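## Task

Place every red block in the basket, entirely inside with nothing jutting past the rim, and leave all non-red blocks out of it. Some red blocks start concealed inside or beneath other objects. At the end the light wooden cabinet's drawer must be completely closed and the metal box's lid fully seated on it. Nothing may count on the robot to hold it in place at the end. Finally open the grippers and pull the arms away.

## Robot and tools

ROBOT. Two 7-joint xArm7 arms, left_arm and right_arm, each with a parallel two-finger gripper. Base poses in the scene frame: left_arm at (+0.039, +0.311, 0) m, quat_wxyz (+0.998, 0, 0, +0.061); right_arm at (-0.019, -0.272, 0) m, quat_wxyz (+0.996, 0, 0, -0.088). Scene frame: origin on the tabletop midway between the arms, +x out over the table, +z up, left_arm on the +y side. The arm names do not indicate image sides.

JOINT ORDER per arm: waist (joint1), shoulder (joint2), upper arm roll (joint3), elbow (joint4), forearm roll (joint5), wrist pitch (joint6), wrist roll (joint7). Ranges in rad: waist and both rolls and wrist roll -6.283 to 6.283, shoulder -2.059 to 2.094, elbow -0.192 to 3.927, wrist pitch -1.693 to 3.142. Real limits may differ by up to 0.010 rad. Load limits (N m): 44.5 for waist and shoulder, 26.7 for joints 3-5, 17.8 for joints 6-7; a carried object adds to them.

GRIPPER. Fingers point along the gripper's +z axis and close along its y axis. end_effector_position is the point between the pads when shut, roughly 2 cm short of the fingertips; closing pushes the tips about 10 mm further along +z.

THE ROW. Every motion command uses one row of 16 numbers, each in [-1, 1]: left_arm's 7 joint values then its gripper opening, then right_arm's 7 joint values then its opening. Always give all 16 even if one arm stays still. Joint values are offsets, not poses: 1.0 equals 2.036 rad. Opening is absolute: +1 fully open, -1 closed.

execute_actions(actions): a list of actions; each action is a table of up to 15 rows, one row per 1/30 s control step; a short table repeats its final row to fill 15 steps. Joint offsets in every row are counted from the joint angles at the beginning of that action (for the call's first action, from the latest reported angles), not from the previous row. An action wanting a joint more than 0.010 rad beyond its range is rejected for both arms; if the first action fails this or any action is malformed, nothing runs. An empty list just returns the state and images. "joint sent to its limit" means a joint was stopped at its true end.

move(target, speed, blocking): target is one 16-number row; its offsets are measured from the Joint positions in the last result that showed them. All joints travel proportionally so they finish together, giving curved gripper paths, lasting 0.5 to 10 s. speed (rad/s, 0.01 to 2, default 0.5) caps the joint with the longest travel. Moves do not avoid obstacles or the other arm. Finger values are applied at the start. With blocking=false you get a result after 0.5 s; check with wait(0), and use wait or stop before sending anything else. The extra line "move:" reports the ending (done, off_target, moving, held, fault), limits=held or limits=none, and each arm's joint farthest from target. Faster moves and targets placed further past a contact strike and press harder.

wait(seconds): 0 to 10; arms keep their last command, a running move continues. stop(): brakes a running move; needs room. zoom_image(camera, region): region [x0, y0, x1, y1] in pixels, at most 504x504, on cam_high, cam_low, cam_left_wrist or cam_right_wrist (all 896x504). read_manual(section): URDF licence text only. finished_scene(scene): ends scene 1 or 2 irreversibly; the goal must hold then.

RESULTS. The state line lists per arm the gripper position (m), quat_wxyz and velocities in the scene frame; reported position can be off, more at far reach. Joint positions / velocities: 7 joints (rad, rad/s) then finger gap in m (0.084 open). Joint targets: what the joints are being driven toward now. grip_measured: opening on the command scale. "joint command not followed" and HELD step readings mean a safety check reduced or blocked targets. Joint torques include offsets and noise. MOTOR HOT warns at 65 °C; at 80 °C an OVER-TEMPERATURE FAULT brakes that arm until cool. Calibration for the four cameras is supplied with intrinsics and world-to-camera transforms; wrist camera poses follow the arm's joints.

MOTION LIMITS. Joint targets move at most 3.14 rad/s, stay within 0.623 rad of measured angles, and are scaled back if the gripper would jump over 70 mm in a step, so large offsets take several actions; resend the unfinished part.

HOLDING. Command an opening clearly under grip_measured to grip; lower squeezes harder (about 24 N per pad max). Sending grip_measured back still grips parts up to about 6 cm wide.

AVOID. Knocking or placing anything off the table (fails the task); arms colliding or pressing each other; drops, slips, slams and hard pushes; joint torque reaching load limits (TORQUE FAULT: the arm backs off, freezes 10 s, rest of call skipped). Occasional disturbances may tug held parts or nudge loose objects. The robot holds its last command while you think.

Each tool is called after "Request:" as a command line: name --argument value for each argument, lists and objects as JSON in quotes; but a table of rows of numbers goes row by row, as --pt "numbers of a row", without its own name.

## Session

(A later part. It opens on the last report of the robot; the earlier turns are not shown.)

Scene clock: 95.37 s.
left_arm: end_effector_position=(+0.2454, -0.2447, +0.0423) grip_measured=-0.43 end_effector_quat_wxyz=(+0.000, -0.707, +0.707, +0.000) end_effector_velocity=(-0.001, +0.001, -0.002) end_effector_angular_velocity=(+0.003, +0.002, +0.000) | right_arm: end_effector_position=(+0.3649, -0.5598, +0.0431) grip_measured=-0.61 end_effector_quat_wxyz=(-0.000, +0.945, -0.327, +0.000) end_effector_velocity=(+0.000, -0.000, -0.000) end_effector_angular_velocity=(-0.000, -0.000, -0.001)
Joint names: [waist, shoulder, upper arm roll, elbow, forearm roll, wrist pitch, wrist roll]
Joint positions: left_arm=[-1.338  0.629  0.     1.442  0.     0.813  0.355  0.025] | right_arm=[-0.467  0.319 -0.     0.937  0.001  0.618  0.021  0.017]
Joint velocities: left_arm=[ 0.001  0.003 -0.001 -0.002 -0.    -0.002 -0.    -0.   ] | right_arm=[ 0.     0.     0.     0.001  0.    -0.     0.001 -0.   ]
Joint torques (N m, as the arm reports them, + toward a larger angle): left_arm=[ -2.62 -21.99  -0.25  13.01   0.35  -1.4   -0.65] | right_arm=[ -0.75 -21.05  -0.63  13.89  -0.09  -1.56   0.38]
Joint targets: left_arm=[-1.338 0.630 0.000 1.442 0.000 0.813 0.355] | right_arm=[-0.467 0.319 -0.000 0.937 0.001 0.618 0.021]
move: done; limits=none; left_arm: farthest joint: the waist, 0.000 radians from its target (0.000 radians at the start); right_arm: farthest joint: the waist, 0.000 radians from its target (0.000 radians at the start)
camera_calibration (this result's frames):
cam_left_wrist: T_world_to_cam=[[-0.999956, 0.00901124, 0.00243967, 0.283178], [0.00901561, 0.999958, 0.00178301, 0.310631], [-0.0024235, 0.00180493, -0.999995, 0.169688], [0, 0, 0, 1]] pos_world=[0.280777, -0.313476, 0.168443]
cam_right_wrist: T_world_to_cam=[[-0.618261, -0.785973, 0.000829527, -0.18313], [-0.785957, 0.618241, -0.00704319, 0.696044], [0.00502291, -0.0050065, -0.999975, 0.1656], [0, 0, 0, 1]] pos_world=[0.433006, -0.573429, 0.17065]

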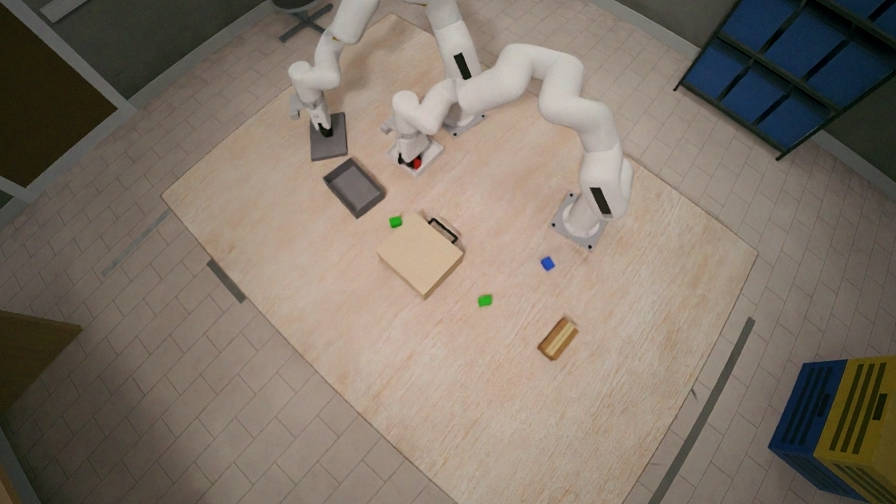

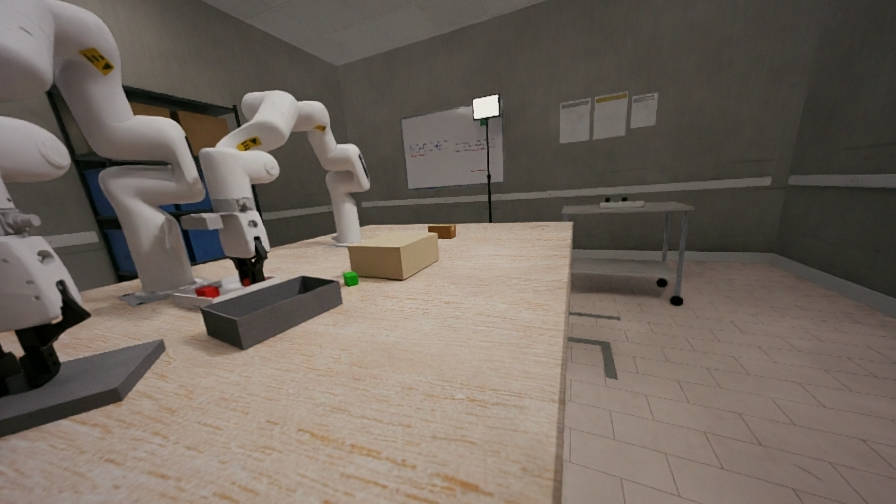

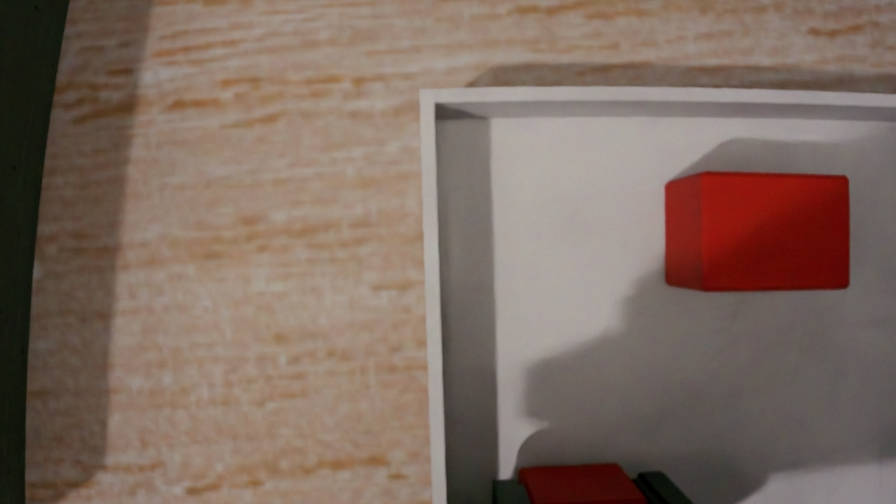

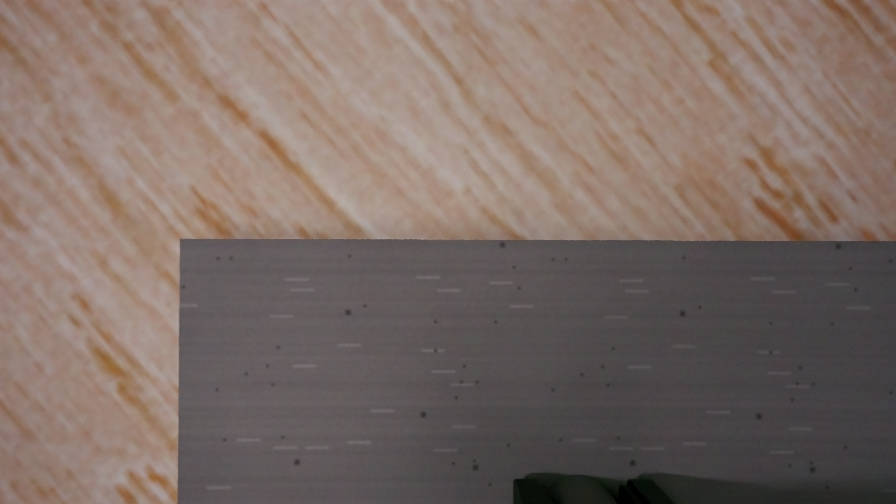

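Request:
move --target '[0,0.0036,0,-0.0005,0,-0.0041,0,-0.75,0,-0.1002,0,0.0334,0,0.1336,0,-1]' --speed 0.25

Request:
move --target '[0,0,0,0,0,0,0,-0.15,0,0,0,0,0,0,0,-1]'

Request:
move --target '[0,-0.0491,0,0.0163,0,0.0654,0,-0.15,0,0,0,0,0,0,0,-1]' --speed 0.3

Request:
move --target '[0.242,-0.2192,0,-0.2857,0,-0.067,0.242,-0.4,0.2695,0,0,0,0,0,0,-1]' --speed 0.4

Scene clock: 109.30 s.
left_arm: end_effector_position=(+0.2458, -0.2456, +0.0397) grip_measured=-0.43 end_effector_quat_wxyz=(-0.000, -0.707, +0.707, -0.001) end_effector_velocity=(-0.000, +0.000, -0.001) end_effector_angular_velocity=(+0.001, +0.001, -0.000) | right_arm: end_effector_position=(+0.3627, -0.5581, +0.1450) grip_measured=-0.61 end_effector_quat_wxyz=(-0.000, +0.945, -0.327, +0.000) end_effector_velocity=(+0.001, -0.001, +0.003) end_effector_angular_velocity=(-0.003, -0.004, +0.001)
Joint names: [waist, shoulder, upper arm roll, elbow, forearm roll, wrist pitch, wrist roll]
Joint positions: left_arm=[-1.338  0.635  0.     1.442  0.     0.805  0.355  0.025] | right_arm=[-0.467  0.115 -0.     1.004  0.001  0.89   0.021  0.017]
Joint velocities: left_arm=[-0.     0.     0.    -0.001 -0.     0.     0.     0.   ] | right_arm=[-0.    -0.003 -0.     0.003 -0.     0.001 -0.001  0.   ]
Joint torques (N m, as the arm reports them, + toward a larger angle): left_arm=[ -2.67 -13.21  -0.28   7.72   0.15  -1.59  -0.64] | right_arm=[ -0.81 -20.27  -0.33  16.72  -0.12  -1.68   0.39]
Joint targets: left_arm=[-1.338 0.637 0.000 1.441 0.000 0.805 0.355] | right_arm=[-0.467 0.115 -0.000 1.005 0.001 0.890 0.021]
move: done; limits=none; left_arm: farthest joint: the shoulder, 0.001 radians from its target (0.007 radians at the start); right_arm: farthest joint: the elbow, 0.001 radians from its target (0.068 radians at the start)
camera_calibration (this result's frames):
cam_left_wrist: T_world_to_cam=[[-0.999959, 0.00900657, 0.00132539, 0.283585], [0.0090051, 0.999959, -0.00111246, 0.311659], [-0.00133535, -0.00110048, -0.999999, 0.166164], [0, 0, 0, 1]] pos_world=[0.280989, -0.314017, 0.166135]
cam_right_wrist: T_world_to_cam=[[-0.61812, -0.786084, 0.0005923, -0.18328], [-0.786069, 0.618104, -0.0065321, 0.693875], [0.00476867, -0.00450321, -0.999978, 0.267857], [0, 0, 0, 1]] pos_world=[0.430867, -0.571754, 0.272493]

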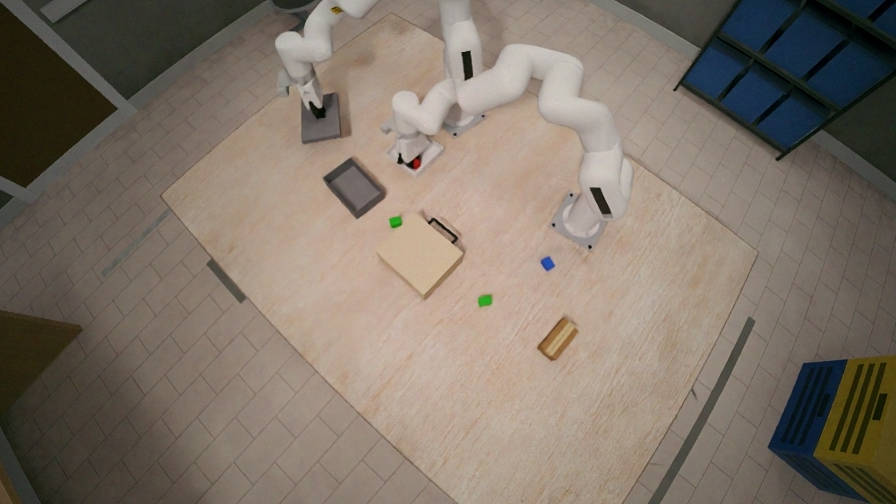

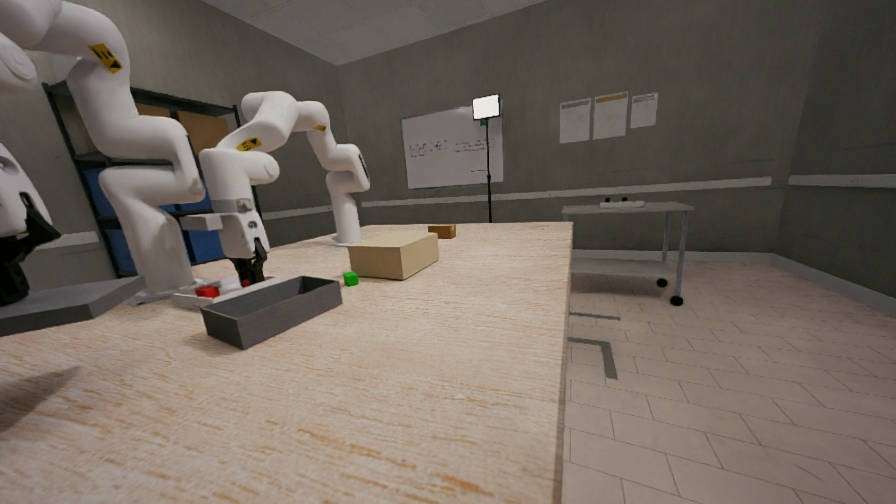

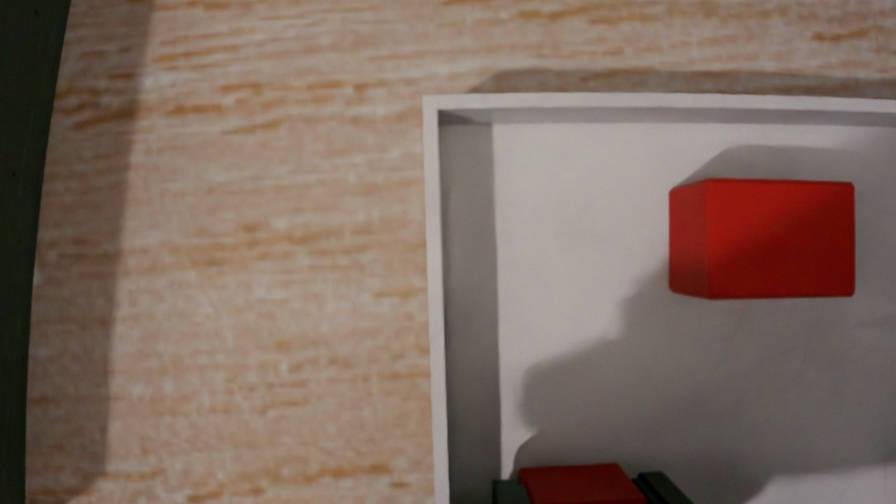

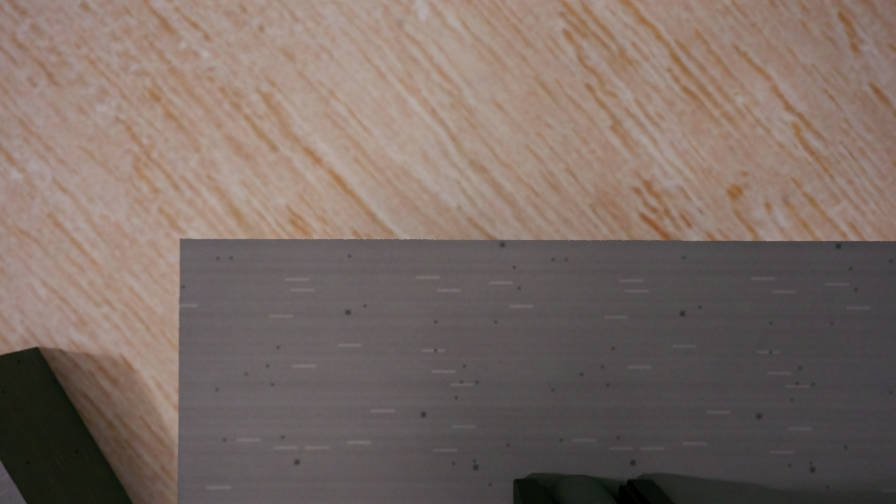

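Scene clock: 109.83 s.
left_arm: end_effector_position=(+0.2455, -0.2453, +0.0391) grip_measured=-0.16 end_effector_quat_wxyz=(-0.000, -0.707, +0.707, -0.001) end_effector_velocity=(+0.002, -0.000, +0.002) end_effector_angular_velocity=(-0.002, -0.003, +0.001) | right_arm: end_effector_position=(+0.3627, -0.5581, +0.1450) grip_measured=-0.61 end_effector_quat_wxyz=(-0.000, +0.945, -0.327, +0.000) end_effector_velocity=(-0.000, -0.000, -0.000) end_effector_angular_velocity=(-0.000, +0.000, -0.002)
Joint names: [waist, shoulder, upper arm roll, elbow, forearm roll, wrist pitch, wrist roll]
Joint positions: left_arm=[-1.338  0.636 -0.     1.442  0.     0.805  0.355  0.037] | right_arm=[-0.467  0.115 -0.     1.004  0.001  0.89   0.021  0.017]
Joint velocities: left_arm=[ 0.001 -0.002  0.001  0.001  0.001  0.    -0.     0.   ] | right_arm=[ 0.     0.    -0.001  0.    -0.    -0.     0.001  0.   ]
Joint torques (N m, as the arm reports them, + toward a larger angle): left_arm=[ -2.33 -21.85   0.22  13.     0.3   -1.45  -0.67] | right_arm=[ -0.69 -20.45  -0.54  16.72  -0.2   -1.61   0.49]
Joint targets: left_arm=[-1.338 0.635 0.000 1.442 0.000 0.805 0.355] | right_arm=[-0.467 0.115 -0.000 1.004 0.001 0.890 0.021]
move: done; limits=none; left_arm: farthest joint: the shoulder, 0.001 radians from its target (0.000 radians at the start); right_arm: farthest joint: the waist, 0.000 radians from its target (0.000 radians at the start)
camera_calibration (this result's frames):
cam_left_wrist: T_world_to_cam=[[-0.999956, 0.00916323, 0.00182044, 0.283366], [0.00916313, 0.999958, -0.0000605232, 0.311293], [-0.00182092, -0.0000438396, -0.999998, 0.165952], [0, 0, 0, 1]] pos_world=[0.280803, -0.313869, 0.165455]
cam_right_wrist: T_world_to_cam=[[-0.61812, -0.786084, 0.000592589, -0.18328], [-0.78607, 0.618104, -0.0065186, 0.693871], [0.00475789, -0.00449509, -0.999979, 0.26786], [0, 0, 0, 1]] pos_world=[0.430867, -0.571753, 0.272485]

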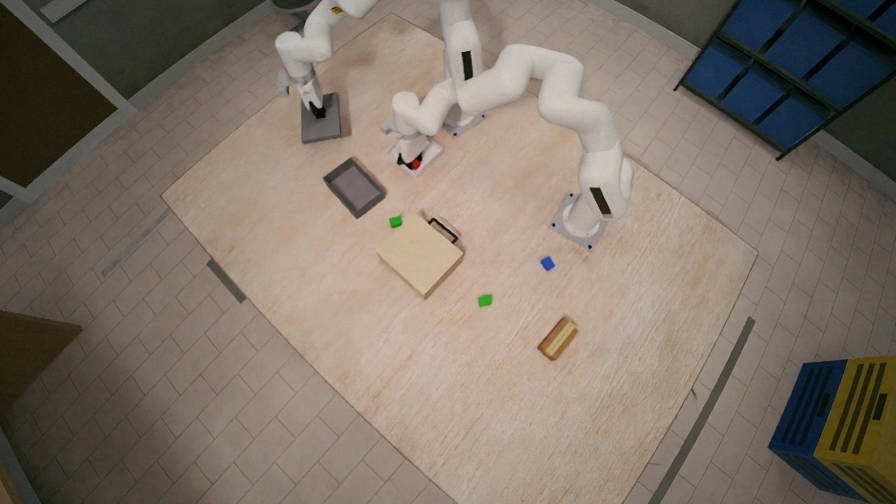

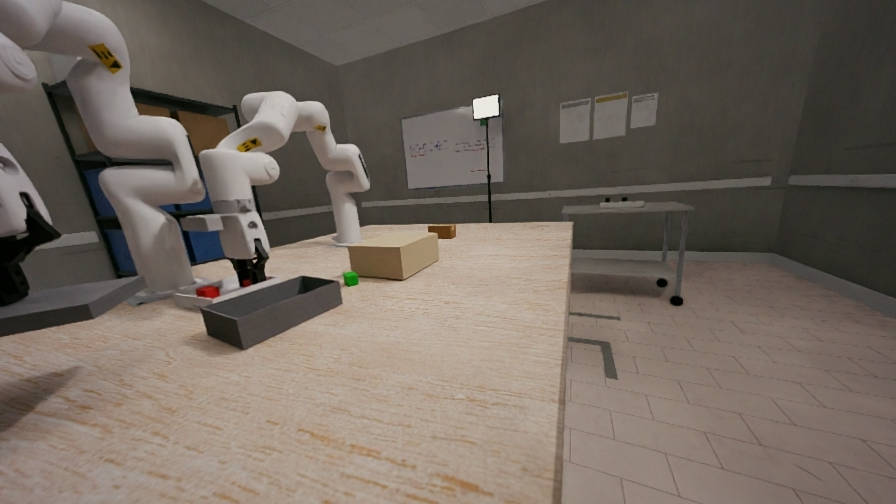

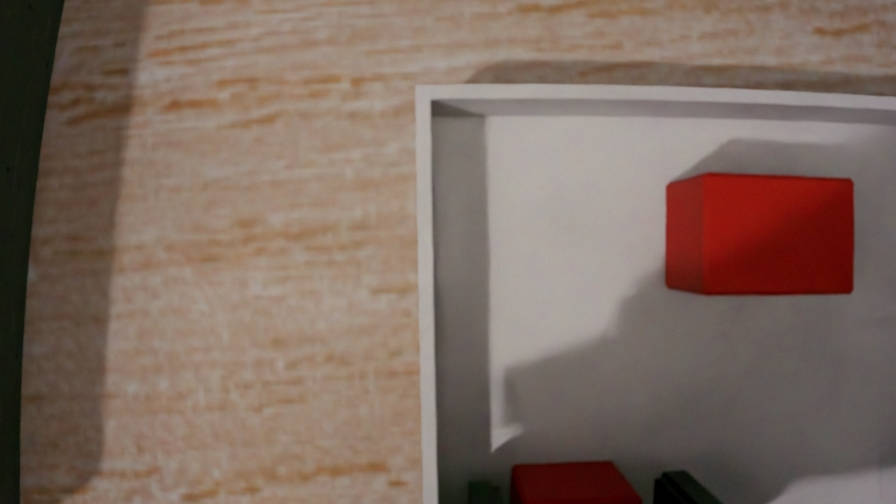

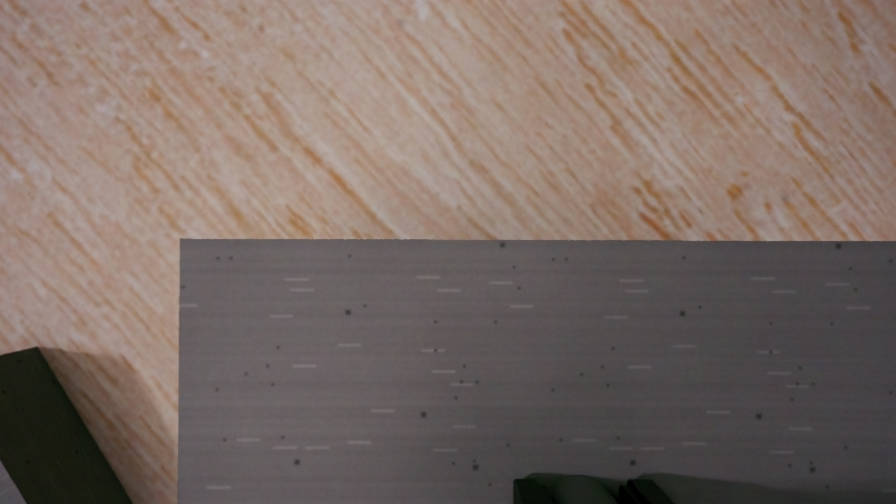

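Scene clock: 110.80 s.
left_arm: end_effector_position=(+0.2454, -0.2450, +0.1008) grip_measured=-0.16 end_effector_quat_wxyz=(-0.000, -0.707, +0.707, -0.000) end_effector_velocity=(+0.000, -0.002, +0.005) end_effector_angular_velocity=(-0.008, -0.002, -0.001) | right_arm: end_effector_position=(+0.3627, -0.5581, +0.1450) grip_measured=-0.61 end_effector_quat_wxyz=(-0.000, +0.945, -0.327, +0.000) end_effector_velocity=(+0.000, +0.000, -0.000) end_effector_angular_velocity=(-0.000, +0.001, +0.000)
Joint names: [waist, shoulder, upper arm roll, elbow, forearm roll, wrist pitch, wrist roll]
Joint positions: left_arm=[-1.338  0.536 -0.     1.475  0.     0.938  0.355  0.037] | right_arm=[-0.467  0.115 -0.     1.004  0.001  0.89   0.021  0.017]
Joint velocities: left_arm=[-0.    -0.006 -0.001  0.004  0.     0.002  0.     0.   ] | right_arm=[-0.     0.001  0.001  0.    -0.001  0.     0.001  0.   ]
Joint torques (N m, as the arm reports them, + toward a larger angle): left_arm=[ -2.81 -20.82  -0.21  13.44   0.44  -1.42  -0.62] | right_arm=[ -0.75 -20.19  -0.41  16.66  -0.1   -1.74   0.42]
Joint targets: left_arm=[-1.338 0.536 -0.000 1.475 0.000 0.938 0.355] | right_arm=[-0.467 0.115 -0.000 1.004 0.001 0.890 0.021]
move: done; limits=none; left_arm: farthest joint: the waist, 0.000 radians from its target (0.000 radians at the start); right_arm: farthest joint: the waist, 0.000 radians from its target (0.000 radians at the start)
camera_calibration (this result's frames):
cam_left_wrist: T_world_to_cam=[[-0.999956, 0.0091325, 0.0020506, 0.283133], [0.00913378, 0.999958, 0.000614031, 0.310959], [-0.00204491, 0.000632733, -0.999998, 0.227813], [0, 0, 0, 1]] pos_world=[0.280746, -0.313676, 0.227041]
cam_right_wrist: T_world_to_cam=[[-0.61812, -0.786084, 0.000592569, -0.18328], [-0.786069, 0.618104, -0.00651835, 0.69387], [0.0047577, -0.00449492, -0.999979, 0.26786], [0, 0, 0, 1]] pos_world=[0.430867, -0.571753, 0.272485]

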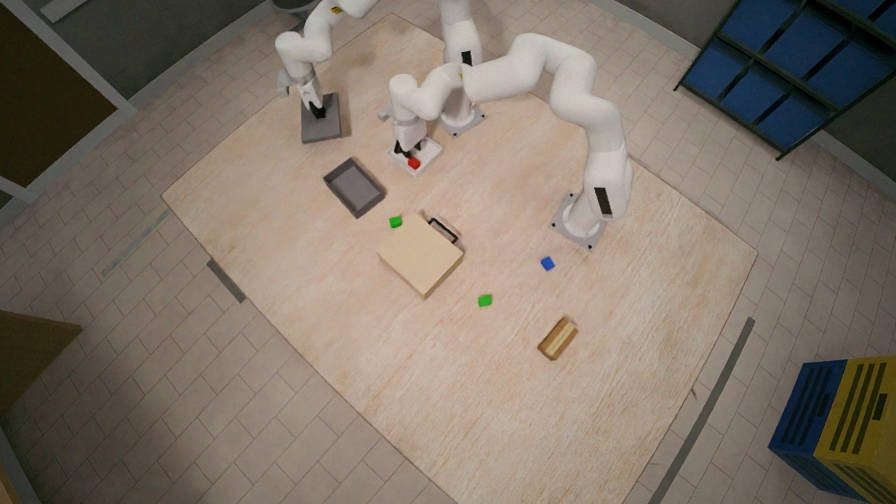

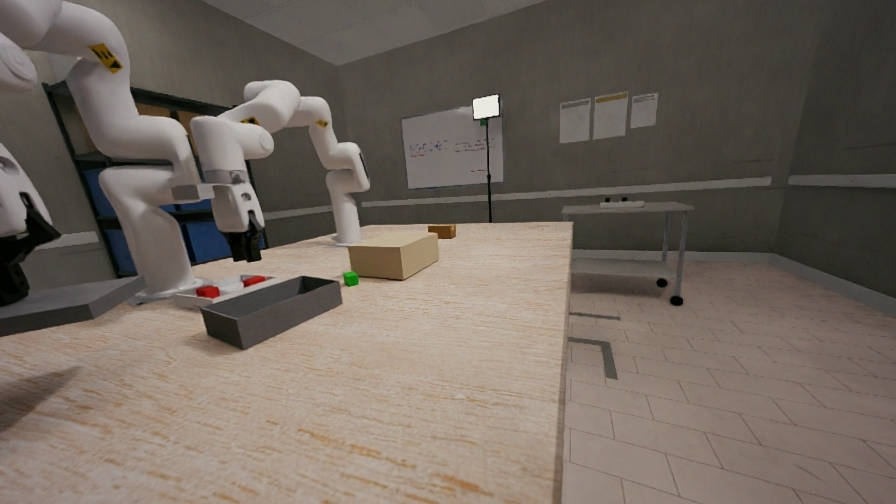

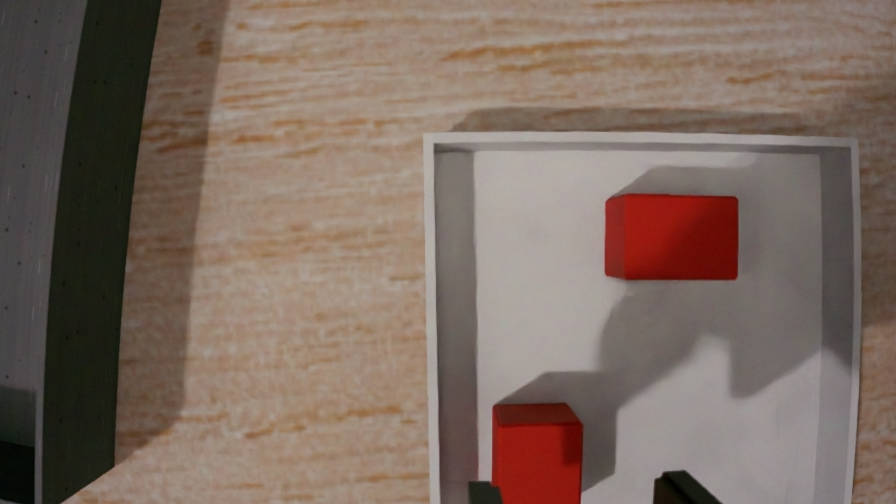

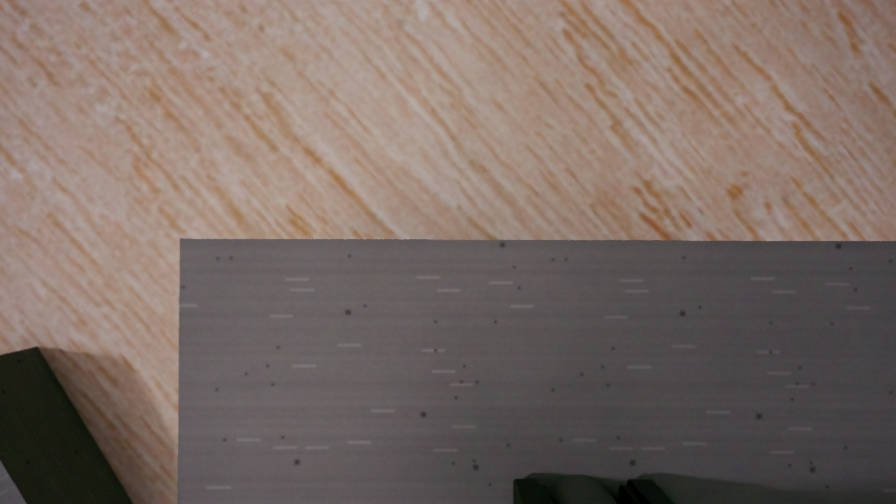

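Scene clock: 112.83 s.
left_arm: end_effector_position=(+0.3805, +0.0095, +0.1207) grip_measured=-0.42 end_effector_quat_wxyz=(+0.000, -0.707, +0.707, -0.001) end_effector_velocity=(+0.001, +0.002, +0.000) end_effector_angular_velocity=(+0.000, -0.001, +0.001) | right_arm: end_effector_position=(+0.4559, -0.3177, +0.1450) grip_measured=-0.61 end_effector_quat_wxyz=(-0.000, +0.998, -0.059, -0.000) end_effector_velocity=(+0.000, +0.003, +0.000) end_effector_angular_velocity=(+0.000, -0.001, +0.007)
Joint names: [waist, shoulder, upper arm roll, elbow, forearm roll, wrist pitch, wrist roll]
Joint positions: left_arm=[-0.846  0.09  -0.     0.894  0.     0.801  0.847  0.026] | right_arm=[ 0.081  0.115 -0.001  1.004  0.001  0.89   0.021  0.017]
Joint velocities: left_arm=[ 0.003 -0.003  0.001 -0.003  0.001 -0.001  0.001  0.   ] | right_arm=[ 0.004 -0.001  0.003  0.    -0.     0.     0.    -0.   ]
Joint torques (N m, as the arm reports them, + toward a larger angle): left_arm=[ -2.71 -14.49   0.06  12.74   0.28  -1.53  -0.68] | right_arm=[ -0.8  -20.25  -0.66  16.71  -0.12  -1.72   0.44]
Joint targets: left_arm=[-0.845 0.090 -0.000 0.893 0.000 0.801 0.848] | right_arm=[0.082 0.115 -0.000 1.004 0.001 0.890 0.021]
move: done; limits=none; left_arm: farthest joint: the waist, 0.001 radians from its target (0.493 radians at the start); right_arm: farthest joint: the waist, 0.001 radians from its target (0.549 radians at the start)
camera_calibration (this result's frames):
cam_left_wrist: T_world_to_cam=[[-0.999952, 0.00973577, 0.00099627, 0.415978], [0.00973601, 0.999953, 0.000240714, 0.0550617], [-0.00099388, 0.000250402, -0.999999, 0.247423], [0, 0, 0, 1]] pos_world=[0.415668, -0.0591709, 0.246995]
cam_right_wrist: T_world_to_cam=[[-0.118259, -0.992983, 0.000634311, -0.230336], [-0.992962, 0.118253, -0.00651507, 0.554048], [0.00639434, -0.00140031, -0.999979, 0.268734], [0, 0, 0, 1]] pos_world=[0.521191, -0.293861, 0.272484]

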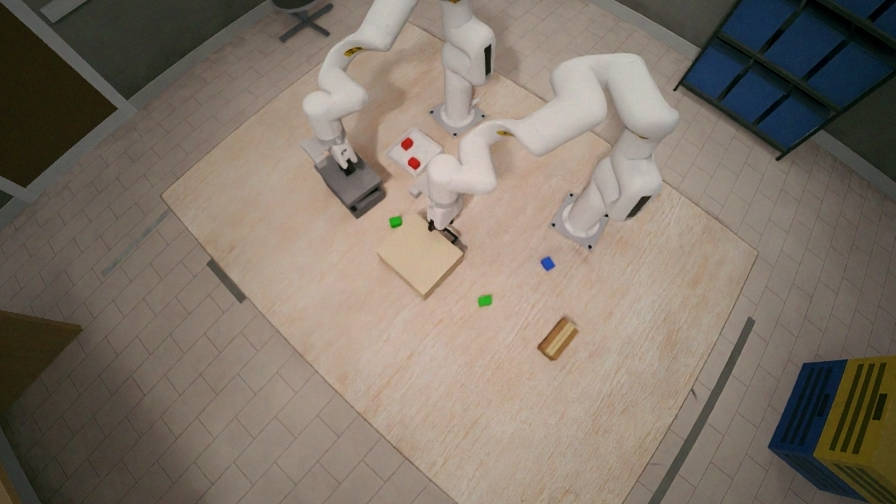

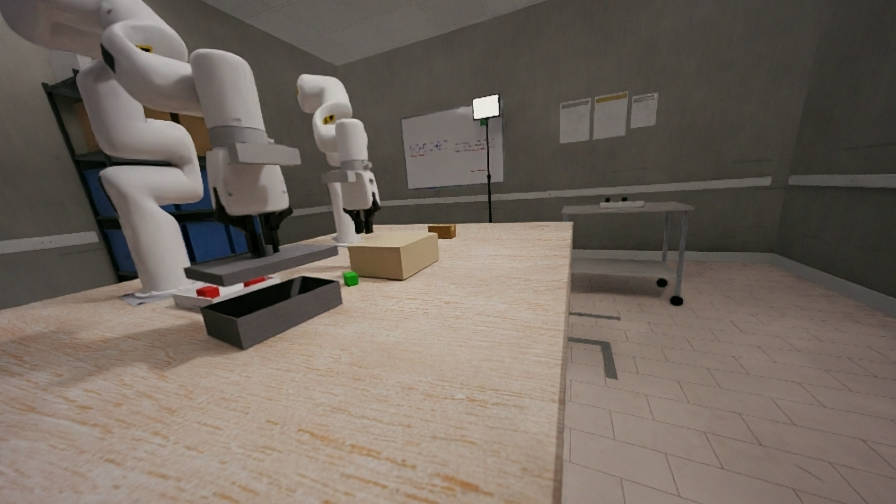

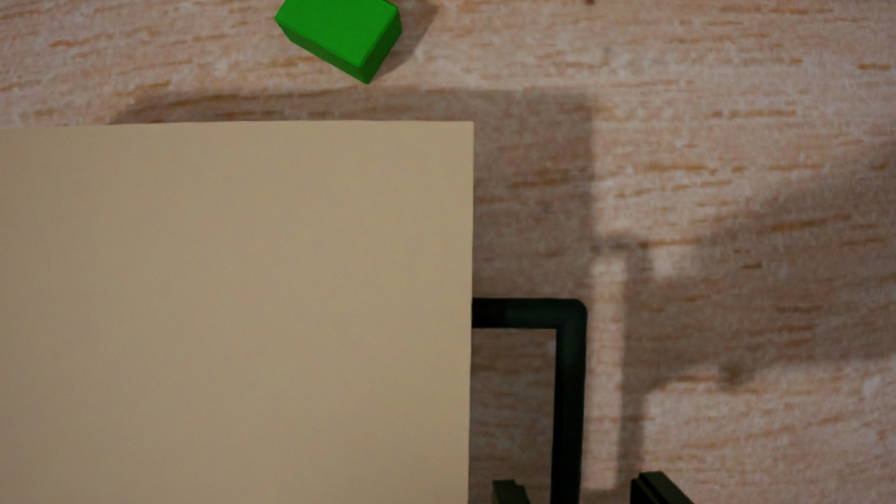

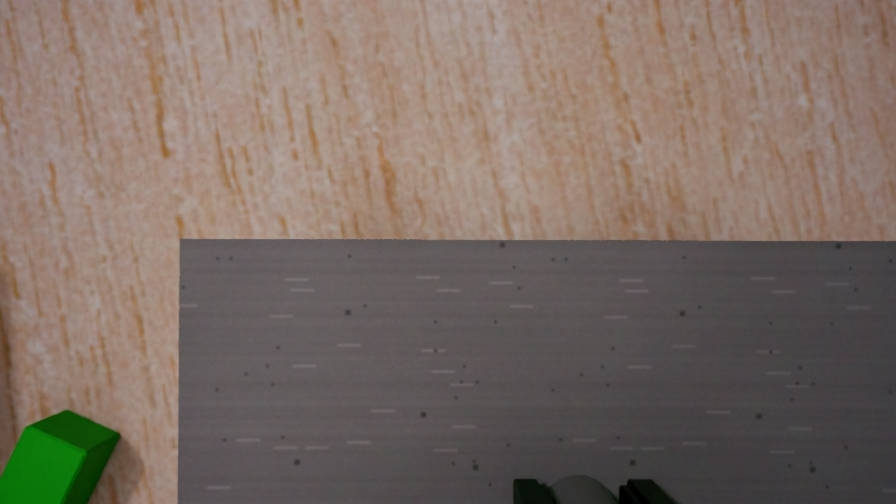

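Request:
move --target '[-0.013,0.049,0,-0.0192,0,-0.0667,-0.006,-0.4,0.0004,0.0595,0,-0.0303,0,-0.0903,0,-1]' --speed 0.07

Scene clock: 122.57 s.
left_arm: end_effector_position=(+0.3720, +0.0010, +0.0715) grip_measured=-0.42 end_effector_quat_wxyz=(+0.000, -0.702, +0.712, +0.000) end_effector_velocity=(+0.000, -0.000, +0.000) end_effector_angular_velocity=(-0.001, -0.001, -0.001) | right_arm: end_effector_position=(+0.4566, -0.3174, +0.0782) grip_measured=-0.61 end_effector_quat_wxyz=(-0.000, +0.998, -0.058, +0.001) end_effector_velocity=(-0.000, -0.001, -0.001) end_effector_angular_velocity=(-0.001, +0.001, -0.000)
Joint names: [waist, shoulder, upper arm roll, elbow, forearm roll, wrist pitch, wrist roll]
Joint positions: left_arm=[-0.872  0.19  -0.     0.855  0.     0.666  0.835  0.026] | right_arm=[ 0.082  0.236 -0.001  0.943  0.001  0.706  0.021  0.017]
Joint velocities: left_arm=[-0.001 -0.001  0.001 -0.001  0.    -0.001  0.    -0.   ] | right_arm=[ 0.     0.002 -0.001 -0.001 -0.001 -0.002  0.    -0.   ]
Joint torques (N m, as the arm reports them, + toward a larger angle): left_arm=[ -2.73 -15.05   0.1   11.92   0.4   -1.52  -0.52] | right_arm=[ -0.8  -21.72  -0.66  15.35  -0.16  -1.66   0.46]
Joint targets: left_arm=[-0.872 0.190 -0.000 0.854 0.000 0.666 0.835] | right_arm=[0.082 0.236 -0.001 0.943 0.001 0.706 0.021]
move: done; limits=none; left_arm: farthest joint: the waist, 0.000 radians from its target (0.027 radians at the start); right_arm: farthest joint: the elbow, 0.001 radians from its target (0.062 radians at the start)
camera_calibration (this result's frames):
cam_left_wrist: T_world_to_cam=[[-0.999708, 0.0239384, 0.00317514, 0.407331], [0.0239451, 0.999711, 0.00208579, 0.0582457], [-0.00312429, 0.00216121, -0.999993, 0.199023], [0, 0, 0, 1]] pos_world=[0.406439, -0.0684099, 0.197607]
cam_right_wrist: T_world_to_cam=[[-0.117574, -0.993064, 0.000796201, -0.230297], [-0.993034, 0.117565, -0.00782484, 0.554165], [0.00767696, -0.00171065, -0.999969, 0.2012], [0, 0, 0, 1]] pos_world=[0.521684, -0.293506, 0.205714]

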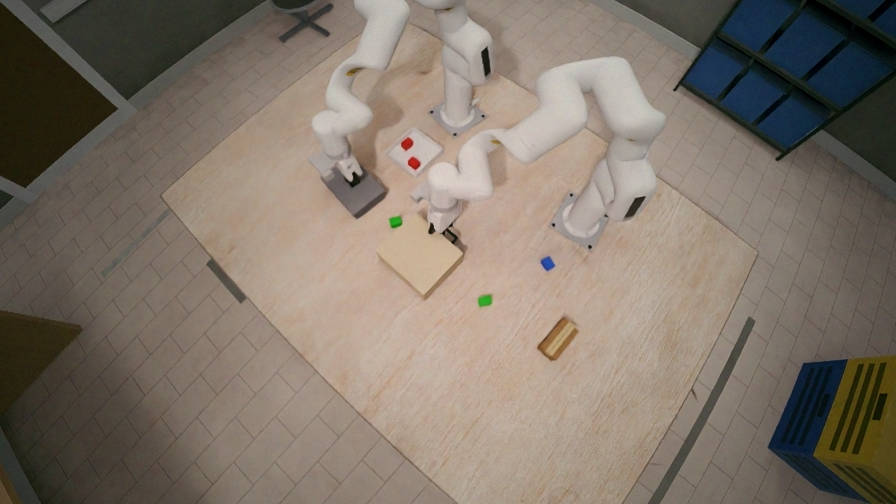

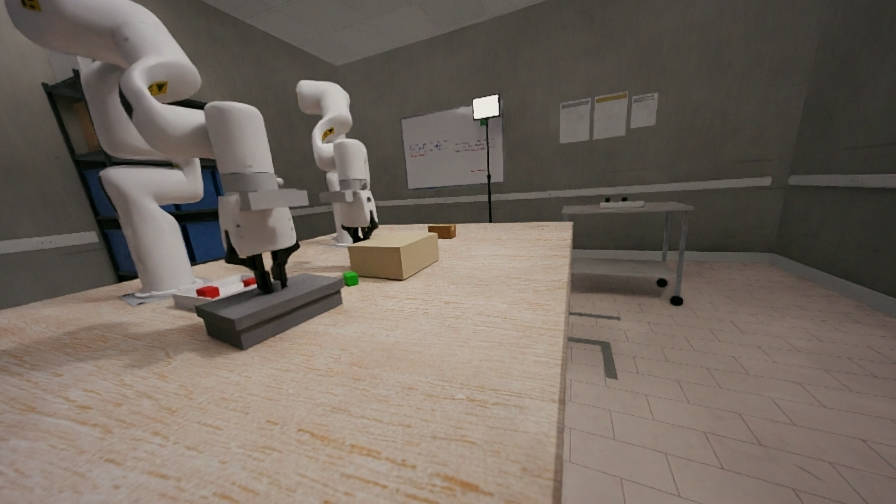

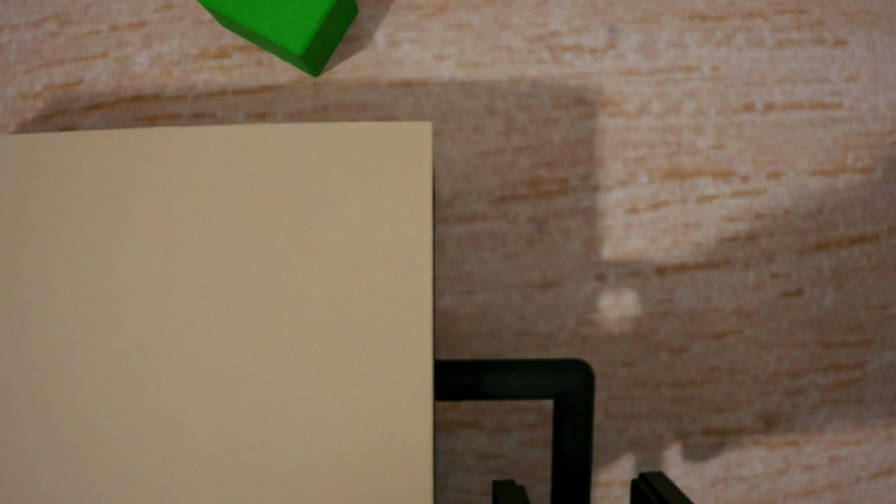

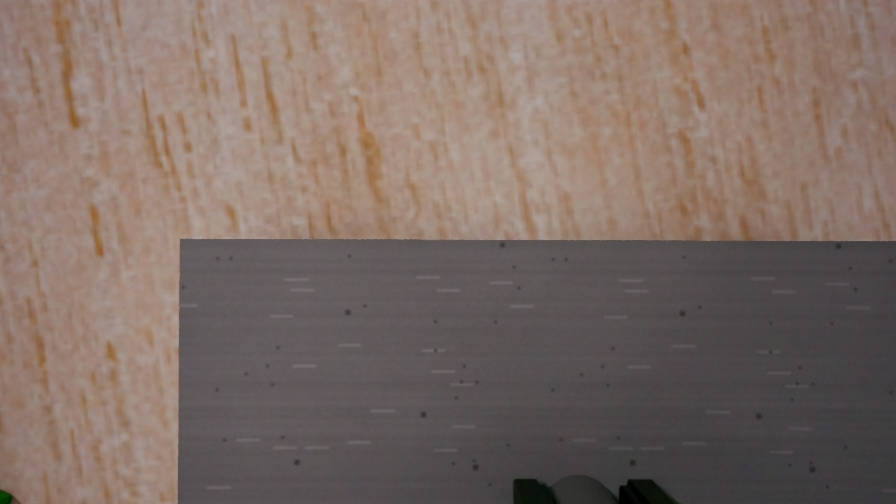

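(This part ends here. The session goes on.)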